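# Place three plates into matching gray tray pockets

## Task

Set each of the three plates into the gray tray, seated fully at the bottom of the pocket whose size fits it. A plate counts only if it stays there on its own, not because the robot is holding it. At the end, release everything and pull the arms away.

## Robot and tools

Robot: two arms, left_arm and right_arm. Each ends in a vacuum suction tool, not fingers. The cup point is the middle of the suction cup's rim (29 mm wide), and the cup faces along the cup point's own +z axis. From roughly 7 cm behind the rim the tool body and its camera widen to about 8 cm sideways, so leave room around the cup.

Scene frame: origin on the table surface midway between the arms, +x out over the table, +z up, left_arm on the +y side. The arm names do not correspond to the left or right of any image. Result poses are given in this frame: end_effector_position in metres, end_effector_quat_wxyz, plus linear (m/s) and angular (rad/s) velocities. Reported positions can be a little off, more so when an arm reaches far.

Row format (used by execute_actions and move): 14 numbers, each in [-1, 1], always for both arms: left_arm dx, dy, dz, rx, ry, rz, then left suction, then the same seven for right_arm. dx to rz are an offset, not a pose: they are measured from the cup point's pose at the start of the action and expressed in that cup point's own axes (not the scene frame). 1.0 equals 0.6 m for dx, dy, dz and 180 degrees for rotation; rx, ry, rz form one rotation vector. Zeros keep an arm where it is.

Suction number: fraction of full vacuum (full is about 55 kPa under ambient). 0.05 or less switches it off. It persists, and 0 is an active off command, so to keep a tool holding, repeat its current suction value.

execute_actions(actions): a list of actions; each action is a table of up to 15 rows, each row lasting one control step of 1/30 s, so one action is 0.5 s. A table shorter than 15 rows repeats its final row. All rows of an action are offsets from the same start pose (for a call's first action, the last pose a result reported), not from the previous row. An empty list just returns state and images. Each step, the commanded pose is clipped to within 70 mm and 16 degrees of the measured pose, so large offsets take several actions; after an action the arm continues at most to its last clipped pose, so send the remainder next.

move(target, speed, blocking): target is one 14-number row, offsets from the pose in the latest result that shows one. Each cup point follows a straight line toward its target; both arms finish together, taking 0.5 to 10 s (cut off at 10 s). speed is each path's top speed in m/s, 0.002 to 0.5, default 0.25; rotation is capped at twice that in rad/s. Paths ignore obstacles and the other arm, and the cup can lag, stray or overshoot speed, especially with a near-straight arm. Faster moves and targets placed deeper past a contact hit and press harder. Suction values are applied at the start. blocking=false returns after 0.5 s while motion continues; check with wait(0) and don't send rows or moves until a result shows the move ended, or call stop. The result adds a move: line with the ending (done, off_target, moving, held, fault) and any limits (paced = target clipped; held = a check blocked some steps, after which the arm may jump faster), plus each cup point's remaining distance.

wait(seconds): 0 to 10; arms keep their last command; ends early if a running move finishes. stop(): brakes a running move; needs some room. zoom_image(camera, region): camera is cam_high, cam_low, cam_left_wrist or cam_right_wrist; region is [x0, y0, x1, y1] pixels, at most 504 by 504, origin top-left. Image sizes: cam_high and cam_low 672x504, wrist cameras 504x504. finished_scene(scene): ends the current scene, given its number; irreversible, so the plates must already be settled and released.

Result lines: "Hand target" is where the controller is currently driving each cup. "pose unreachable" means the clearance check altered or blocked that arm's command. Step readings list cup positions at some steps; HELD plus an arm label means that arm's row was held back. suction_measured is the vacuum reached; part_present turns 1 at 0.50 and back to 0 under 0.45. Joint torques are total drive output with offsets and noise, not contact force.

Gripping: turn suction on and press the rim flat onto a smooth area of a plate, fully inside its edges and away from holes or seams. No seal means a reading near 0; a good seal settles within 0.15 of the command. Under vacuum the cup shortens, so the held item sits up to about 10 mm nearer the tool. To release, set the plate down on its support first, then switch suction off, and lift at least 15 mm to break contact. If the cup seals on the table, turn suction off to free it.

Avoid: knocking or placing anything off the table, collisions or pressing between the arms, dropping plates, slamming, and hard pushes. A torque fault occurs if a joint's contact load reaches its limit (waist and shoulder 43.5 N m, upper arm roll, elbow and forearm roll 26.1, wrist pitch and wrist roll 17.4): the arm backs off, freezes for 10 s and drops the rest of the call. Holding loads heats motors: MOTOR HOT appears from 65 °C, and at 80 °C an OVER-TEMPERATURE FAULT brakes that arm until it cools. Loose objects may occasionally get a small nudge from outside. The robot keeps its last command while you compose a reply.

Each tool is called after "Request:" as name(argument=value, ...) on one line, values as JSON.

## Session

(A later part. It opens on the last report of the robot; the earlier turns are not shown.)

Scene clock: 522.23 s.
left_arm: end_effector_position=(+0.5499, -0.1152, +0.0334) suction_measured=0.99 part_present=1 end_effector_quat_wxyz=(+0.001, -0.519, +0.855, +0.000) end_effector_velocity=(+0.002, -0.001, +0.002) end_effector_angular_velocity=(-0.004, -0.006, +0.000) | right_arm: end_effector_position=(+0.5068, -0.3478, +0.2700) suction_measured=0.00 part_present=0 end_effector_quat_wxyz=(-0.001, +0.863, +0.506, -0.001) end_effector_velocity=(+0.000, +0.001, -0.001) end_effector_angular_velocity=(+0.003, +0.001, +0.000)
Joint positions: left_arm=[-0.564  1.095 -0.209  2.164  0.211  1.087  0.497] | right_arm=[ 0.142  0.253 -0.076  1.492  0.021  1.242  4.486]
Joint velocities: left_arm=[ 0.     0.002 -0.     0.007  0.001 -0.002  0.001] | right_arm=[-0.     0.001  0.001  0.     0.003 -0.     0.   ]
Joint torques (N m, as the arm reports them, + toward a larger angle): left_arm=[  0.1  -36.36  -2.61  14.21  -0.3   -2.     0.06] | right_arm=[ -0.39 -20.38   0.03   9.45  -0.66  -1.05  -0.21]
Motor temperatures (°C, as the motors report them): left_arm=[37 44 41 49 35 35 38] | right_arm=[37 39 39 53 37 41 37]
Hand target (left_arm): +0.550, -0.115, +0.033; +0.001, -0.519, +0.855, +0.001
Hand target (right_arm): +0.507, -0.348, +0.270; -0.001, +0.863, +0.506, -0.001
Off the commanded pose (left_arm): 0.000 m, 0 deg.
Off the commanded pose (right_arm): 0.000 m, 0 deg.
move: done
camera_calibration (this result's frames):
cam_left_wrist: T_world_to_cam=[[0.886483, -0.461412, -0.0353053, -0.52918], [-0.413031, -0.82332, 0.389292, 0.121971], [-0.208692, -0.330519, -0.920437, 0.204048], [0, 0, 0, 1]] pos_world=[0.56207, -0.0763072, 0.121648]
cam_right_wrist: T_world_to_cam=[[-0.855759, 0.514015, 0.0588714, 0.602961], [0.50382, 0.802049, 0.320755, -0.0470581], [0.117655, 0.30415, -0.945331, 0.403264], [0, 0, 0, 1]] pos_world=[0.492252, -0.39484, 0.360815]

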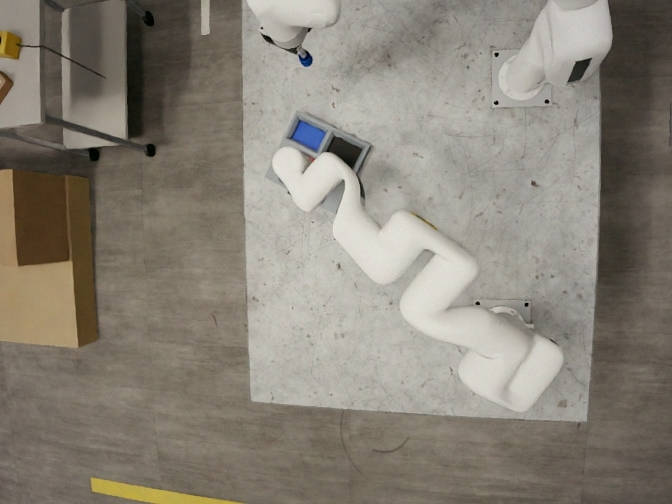

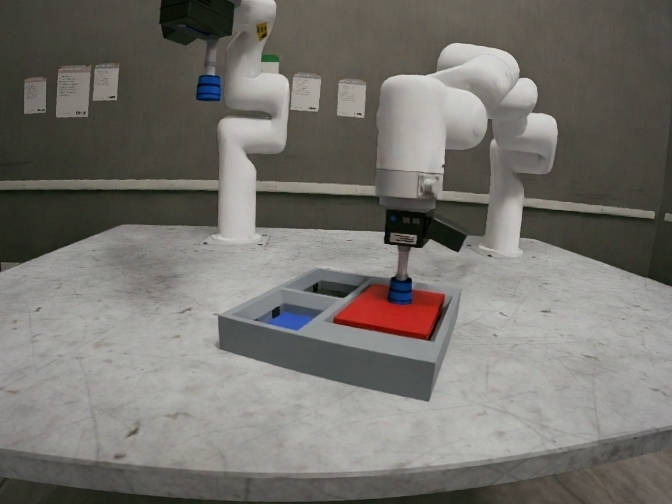

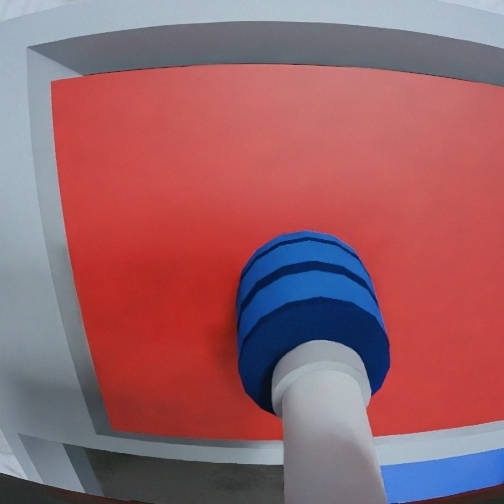

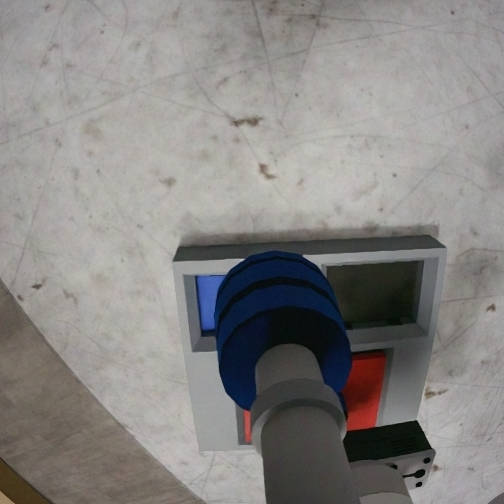

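Request:
move(target=[-0.0008, -0.0003, 0.0450, 0, 0, 0, 1, 0, 0, 0, 0, 0, 0, 0], speed=0.03)

Scene clock: 538.70 s.
left_arm: end_effector_position=(+0.5504, -0.1149, +0.0069) suction_measured=0.99 part_present=1 end_effector_quat_wxyz=(+0.001, -0.519, +0.855, +0.000) end_effector_velocity=(-0.000, +0.001, -0.002) end_effector_angular_velocity=(+0.001, +0.001, -0.000) | right_arm: end_effector_position=(+0.5068, -0.3478, +0.2700) suction_measured=0.00 part_present=0 end_effector_quat_wxyz=(-0.001, +0.863, +0.506, -0.001) end_effector_velocity=(+0.000, +0.000, +0.000) end_effector_angular_velocity=(+0.001, -0.001, +0.001)
Joint positions: left_arm=[-0.567  1.143 -0.204  2.172  0.216  1.047  0.496] | right_arm=[ 0.142  0.253 -0.076  1.492  0.021  1.242  4.486]
Joint velocities: left_arm=[ 0.     0.003  0.     0.     0.001 -0.001  0.   ] | right_arm=[ 0.    -0.    -0.     0.     0.001 -0.001 -0.001]
Joint torques (N m, as the arm reports them, + toward a larger angle): left_arm=[ -0.04 -33.46  -2.47  12.37  -0.18  -1.85   0.17] | right_arm=[ -0.04 -20.25   0.27   9.73  -1.03  -1.03  -0.24]
Motor temperatures (°C, as the motors report them): left_arm=[37 45 41 49 35 35 38] | right_arm=[37 39 39 53 37 41 37]
Hand target (left_arm): +0.550, -0.115, +0.006; +0.001, -0.519, +0.855, +0.000
Hand target (right_arm): +0.507, -0.348, +0.270; -0.001, +0.863, +0.506, -0.001
Off the commanded pose (left_arm): 0.000 m, 0 deg.
Off the commanded pose (right_arm): 0.000 m, 0 deg.
move: done
camera_calibration (this result's frames):
cam_left_wrist: T_world_to_cam=[[0.886485, -0.461456, -0.0346827, -0.530421], [-0.413265, -0.82317, 0.389362, 0.132887], [-0.208223, -0.33083, -0.920432, 0.179537], [0, 0, 0, 1]] pos_world=[0.562511, -0.0759814, 0.0951145]
cam_right_wrist: T_world_to_cam=[[-0.855759, 0.514015, 0.0588713, 0.602961], [0.50382, 0.802048, 0.320755, -0.0470582], [0.117655, 0.30415, -0.945331, 0.403264], [0, 0, 0, 1]] pos_world=[0.492252, -0.39484, 0.360815]

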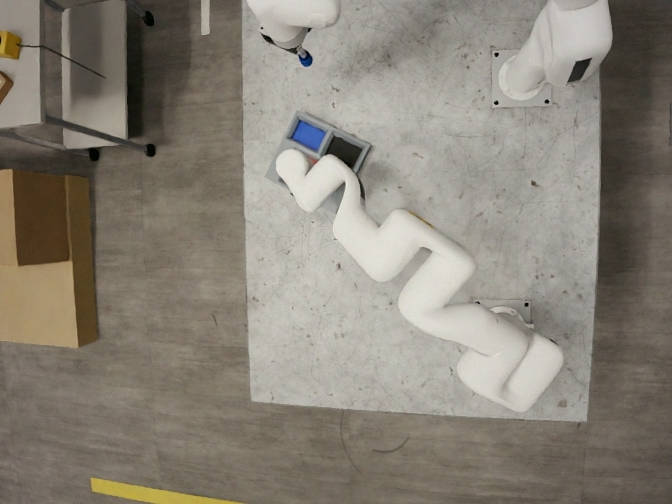

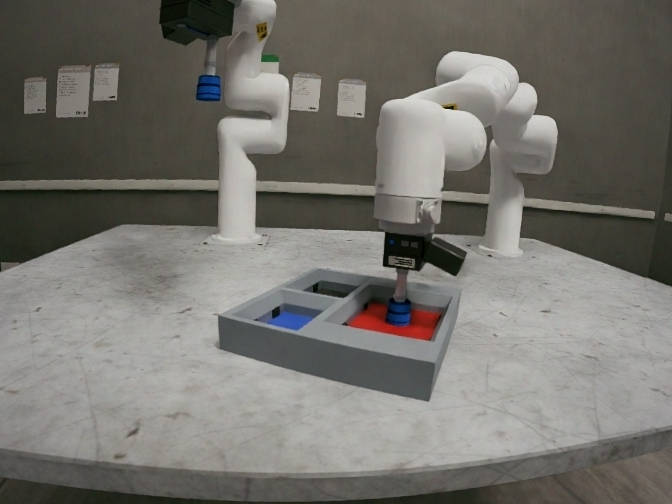

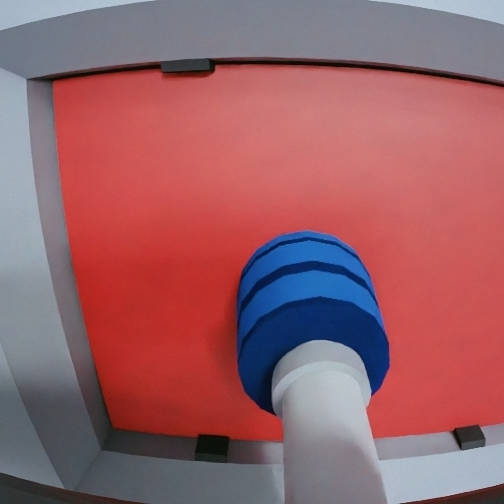

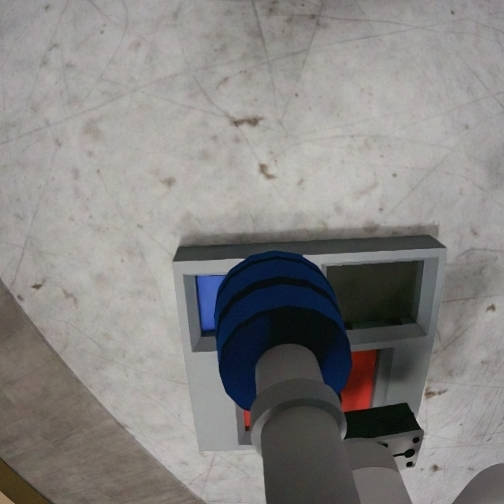

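Request:
move(target=[0, 0, 0.0065, 0, 0, 0, 1, 0, 0, 0, 0, 0, 0, 0], speed=0.012)

Scene clock: 541.20 s.
left_arm: end_effector_position=(+0.5505, -0.1150, +0.0039) suction_measured=0.98 part_present=1 end_effector_quat_wxyz=(+0.001, -0.519, +0.855, -0.000) end_effector_velocity=(-0.000, -0.001, -0.001) end_effector_angular_velocity=(-0.000, -0.001, -0.001) | right_arm: end_effector_position=(+0.5068, -0.3478, +0.2700) suction_measured=0.00 part_present=0 end_effector_quat_wxyz=(-0.001, +0.863, +0.506, -0.001) end_effector_velocity=(+0.000, -0.000, -0.000) end_effector_angular_velocity=(-0.002, +0.000, +0.002)
Joint positions: left_arm=[-0.567  1.149 -0.203  2.175  0.217  1.043  0.496] | right_arm=[ 0.142  0.253 -0.076  1.492  0.021  1.242  4.486]
Joint velocities: left_arm=[-0.001  0.002 -0.     0.001  0.001 -0.001 -0.   ] | right_arm=[-0.     0.001  0.     0.    -0.002 -0.    -0.001]
Joint torques (N m, as the arm reports them, + toward a larger angle): left_arm=[ -0.27 -29.65  -2.46  11.6   -0.5   -2.76   0.17] | right_arm=[ -0.22 -20.21   0.05   9.76  -0.84  -0.94  -0.07]
Motor temperatures (°C, as the motors report them): left_arm=[37 45 41 49 35 35 38] | right_arm=[37 39 39 53 37 41 37]
Hand target (left_arm): +0.550, -0.115, +0.003; +0.001, -0.519, +0.855, +0.000
Hand target (right_arm): +0.507, -0.348, +0.270; -0.001, +0.863, +0.506, -0.001
Off the commanded pose (left_arm): 0.001 m, 0 deg.
Off the commanded pose (right_arm): 0.000 m, 0 deg.
move: done
camera_calibration (this result's frames):
cam_left_wrist: T_world_to_cam=[[0.886494, -0.461463, -0.0343531, -0.53066], [-0.413369, -0.823092, 0.389418, 0.134071], [-0.207978, -0.331016, -0.92042, 0.176607], [0, 0, 0, 1]] pos_world=[0.562578, -0.0760679, 0.0921131]
cam_right_wrist: T_world_to_cam=[[-0.855759, 0.514015, 0.0588713, 0.602961], [0.50382, 0.802048, 0.320755, -0.0470582], [0.117655, 0.30415, -0.945331, 0.403264], [0, 0, 0, 1]] pos_world=[0.492252, -0.394841, 0.360815]

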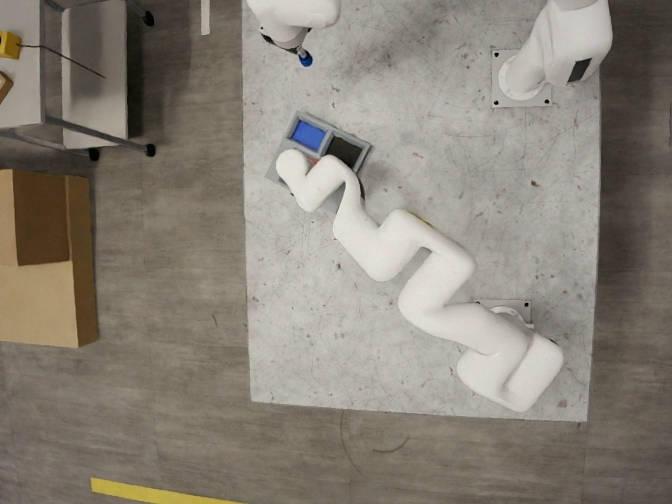

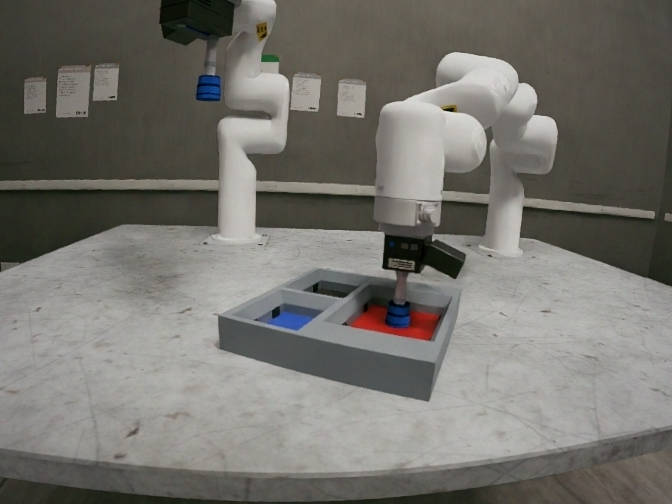

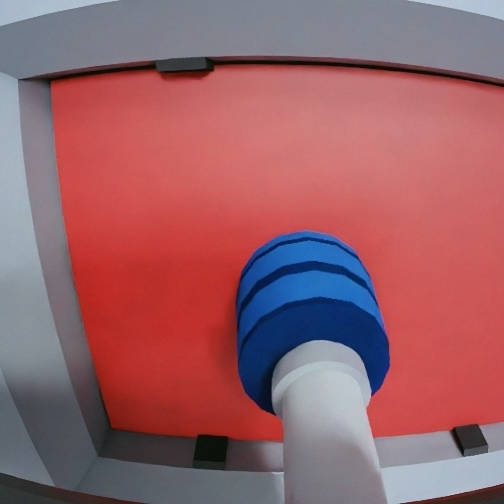

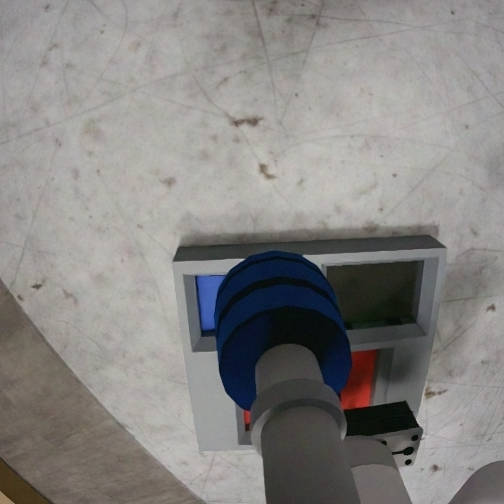

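Request:
execute_actions(actions=[[[0, 0, -0.001, 0, 0, 0, 0, 0, 0, 0, 0, 0, 0, 0]]])

Scene clock: 543.93 s.
left_arm: end_effector_position=(+0.5504, -0.1149, +0.0038) suction_measured=0.01 part_present=0 end_effector_quat_wxyz=(+0.001, -0.519, +0.855, +0.000) end_effector_velocity=(-0.001, +0.001, +0.000) end_effector_angular_velocity=(+0.005, +0.006, -0.001) | right_arm: end_effector_position=(+0.5068, -0.3478, +0.2700) suction_measured=0.00 part_present=0 end_effector_quat_wxyz=(-0.001, +0.863, +0.506, -0.001) end_effector_velocity=(+0.000, +0.000, +0.001) end_effector_angular_velocity=(+0.001, -0.002, +0.000)
Joint positions: left_arm=[-0.567  1.149 -0.203  2.174  0.216  1.043  0.496] | right_arm=[ 0.142  0.253 -0.076  1.492  0.021  1.242  4.486]
Joint velocities: left_arm=[ 0.    -0.002 -0.    -0.002 -0.     0.007  0.001] | right_arm=[ 0.    -0.002 -0.     0.     0.    -0.    -0.   ]
Joint torques (N m, as the arm reports them, + toward a larger angle): left_arm=[  0.26 -27.78  -2.25   8.5    0.05  -0.74  -0.22] | right_arm=[  0.14 -21.     0.06   9.78  -0.61  -1.17  -0.25]
Motor temperatures (°C, as the motors report them): left_arm=[37 45 41 48 35 35 38] | right_arm=[37 39 39 54 37 41 37]
Hand target (left_arm): +0.550, -0.115, +0.005; +0.001, -0.519, +0.855, -0.000
Hand target (right_arm): +0.507, -0.348, +0.270; -0.001, +0.863, +0.506, -0.001
Off the commanded pose (left_arm): 0.001 m, 0 deg.
Off the commanded pose (right_arm): 0.000 m, 0 deg.
Step readings (end_effector_position):
0: left_arm (+0.5505, -0.1149, +0.0032) | right_arm (+0.5068, -0.3478, +0.2700)
1: left_arm (+0.5505, -0.1150, +0.0034) | right_arm (+0.5068, -0.3478, +0.2700)
2: left_arm (+0.5508, -0.1152, +0.0035) | right_arm (+0.5068, -0.3478, +0.2700)
4: left_arm (+0.5507, -0.1152, +0.0036) | right_arm (+0.5068, -0.3478, +0.2700)
8: left_arm (+0.5506, -0.1151, +0.0037) | right_arm (+0.5068, -0.3478, +0.2700)
15: end_effector_position above
camera_calibration (this result's frames):
cam_left_wrist: T_world_to_cam=[[0.886471, -0.461485, -0.0346346, -0.530535], [-0.413299, -0.823135, 0.389401, 0.134082], [-0.208212, -0.330878, -0.920417, 0.176661], [0, 0, 0, 1]] pos_world=[0.562504, -0.0760133, 0.0920149]
cam_right_wrist: T_world_to_cam=[[-0.855759, 0.514015, 0.0588713, 0.602961], [0.50382, 0.802048, 0.320755, -0.0470581], [0.117655, 0.30415, -0.945331, 0.403264], [0, 0, 0, 1]] pos_world=[0.492252, -0.39484, 0.360815]

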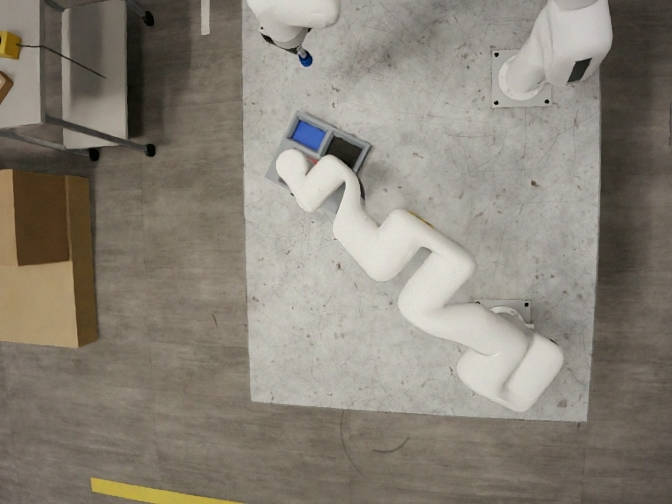

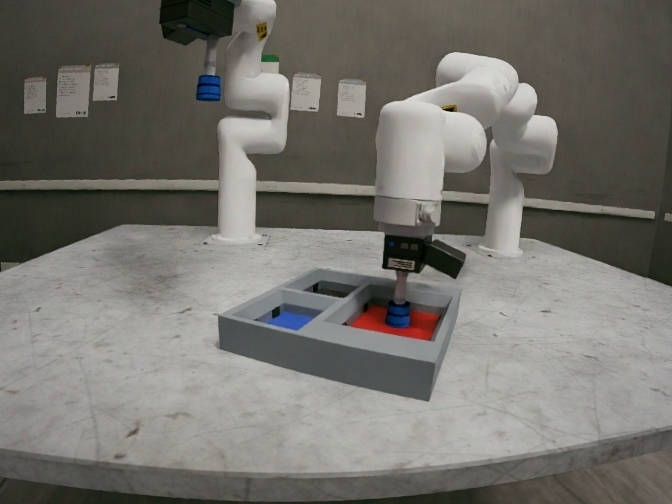

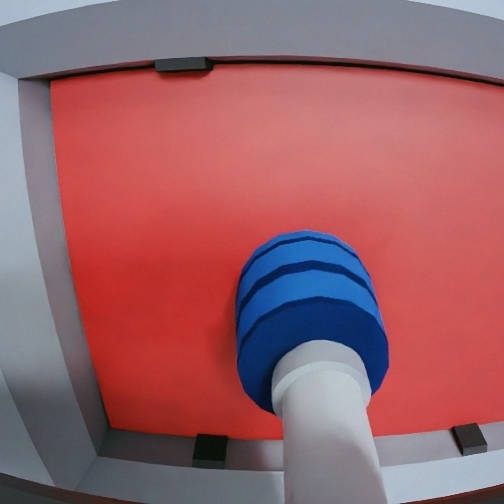

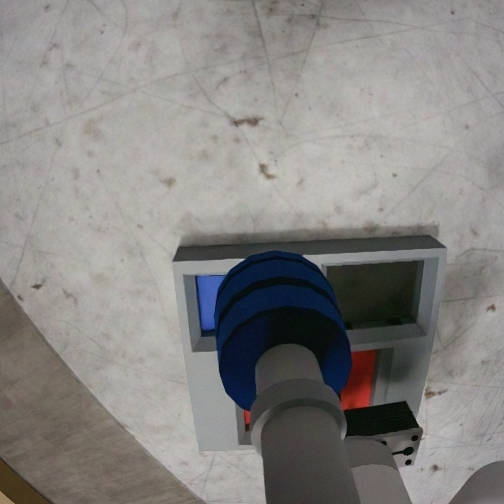

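Request:
move(target=[-0.1601, 0.2522, -0.3933, 0, 0, 0, 0, 0, 0, 0, 0, 0, 0, 0], speed=0.4)

Scene clock: 553.17 s.
left_arm: end_effector_position=(+0.4604, +0.0400, +0.2395) suction_measured=0.01 part_present=0 end_effector_quat_wxyz=(-0.000, -0.520, +0.854, -0.000) end_effector_velocity=(-0.001, +0.001, +0.002) end_effector_angular_velocity=(-0.001, -0.002, +0.001) | right_arm: end_effector_position=(+0.5068, -0.3478, +0.2700) suction_measured=0.00 part_present=0 end_effector_quat_wxyz=(-0.001, +0.863, +0.506, -0.001) end_effector_velocity=(-0.000, +0.000, +0.000) end_effector_angular_velocity=(+0.002, -0.000, -0.001)
Joint positions: left_arm=[-0.338  0.225 -0.235  1.36   0.057  1.141  0.665] | right_arm=[ 0.142  0.253 -0.076  1.492  0.021  1.242  4.486]
Joint velocities: left_arm=[ 0.001 -0.006  0.    -0.003 -0.002  0.001  0.001] | right_arm=[-0.    -0.    -0.    -0.     0.002 -0.    -0.   ]
Joint torques (N m, as the arm reports them, + toward a larger angle): left_arm=[  0.37 -22.28  -1.12  14.14  -0.49  -1.76  -0.09] | right_arm=[ -0.39 -19.79   0.19   9.68  -0.47  -1.03  -0.22]
Motor temperatures (°C, as the motors report them): left_arm=[37 44 41 48 35 35 38] | right_arm=[37 39 39 54 37 41 37]
Hand target (left_arm): +0.460, +0.040, +0.240; +0.000, -0.520, +0.854, -0.000
Hand target (right_arm): +0.507, -0.348, +0.270; -0.001, +0.863, +0.506, -0.001
Off the commanded pose (left_arm): 0.001 m, 0 deg.
Off the commanded pose (right_arm): 0.000 m, 0 deg.
move: done; limits=paced
camera_calibration (this result's frames):
cam_left_wrist: T_world_to_cam=[[0.887086, -0.460232, -0.035571, -0.371248], [-0.411438, -0.823264, 0.391095, 0.131392], [-0.209279, -0.332299, -0.919663, 0.426448], [0, 0, 0, 1]] pos_world=[0.472635, 0.079019, 0.327596]
cam_right_wrist: T_world_to_cam=[[-0.855759, 0.514015, 0.0588713, 0.602961], [0.50382, 0.802048, 0.320755, -0.0470582], [0.117655, 0.30415, -0.945331, 0.403264], [0, 0, 0, 1]] pos_world=[0.492252, -0.394841, 0.360815]

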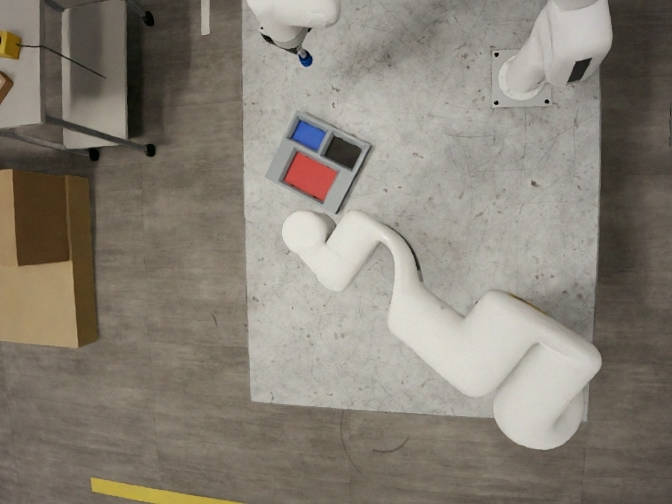

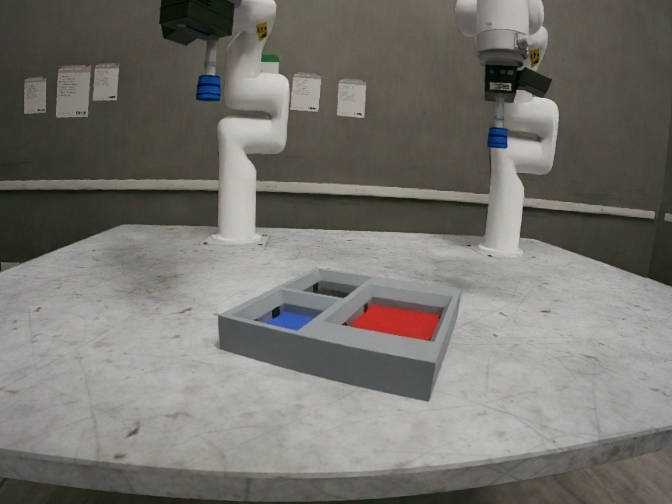

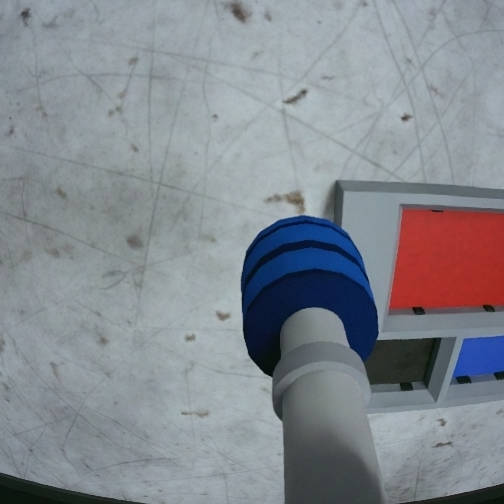

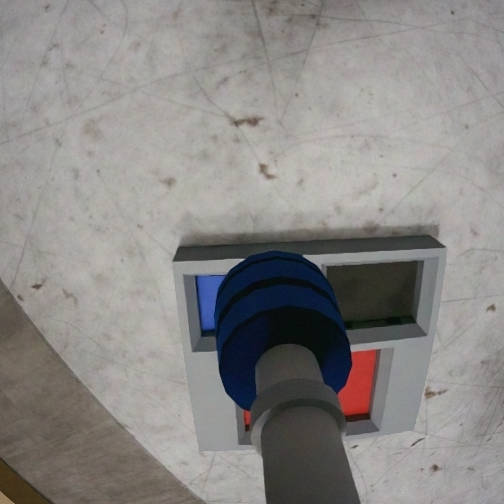

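Request:
zoom_image(camera="cam_low", region=[210, 260, 470, 360])

Request:
zoom_image(camera="cam_high", region=[260, 105, 380, 225])

Request:
zoom_image(camera="cam_left_wrist", region=[330, 180, 504, 420])

Region (210, 260, 470, 360) of cam_low's 672x504 image, scaled by 1.938, with more detail than that image has; it fills the top 194 rows of this view, and the rest is white.

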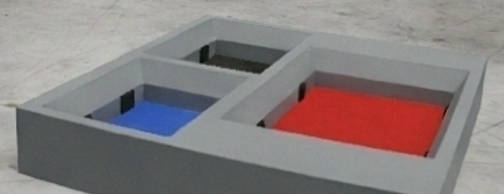

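Region (260, 105, 380, 225) of cam_high's 672x504 image, scaled by 4.200, with more detail than that image has.

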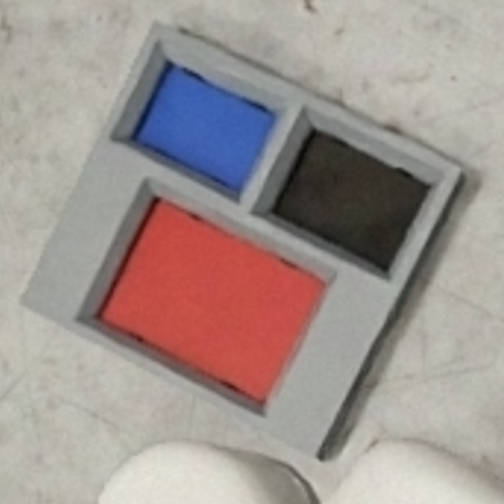

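Region (330, 180, 504, 420) of cam_left_wrist's 504x504 image, scaled by 2.100, with more detail than that image has; it fills the left 365 columns of this view, and the rest is white.

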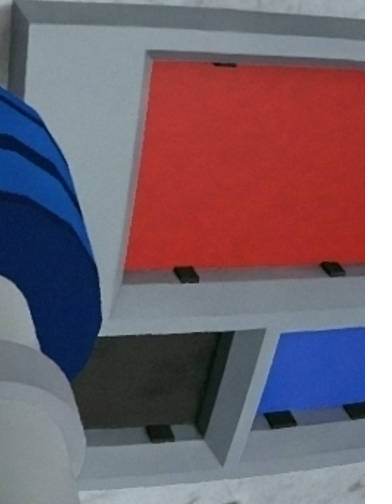

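Request:
finished_scene(scene=1)

The scene is finished: the task was done.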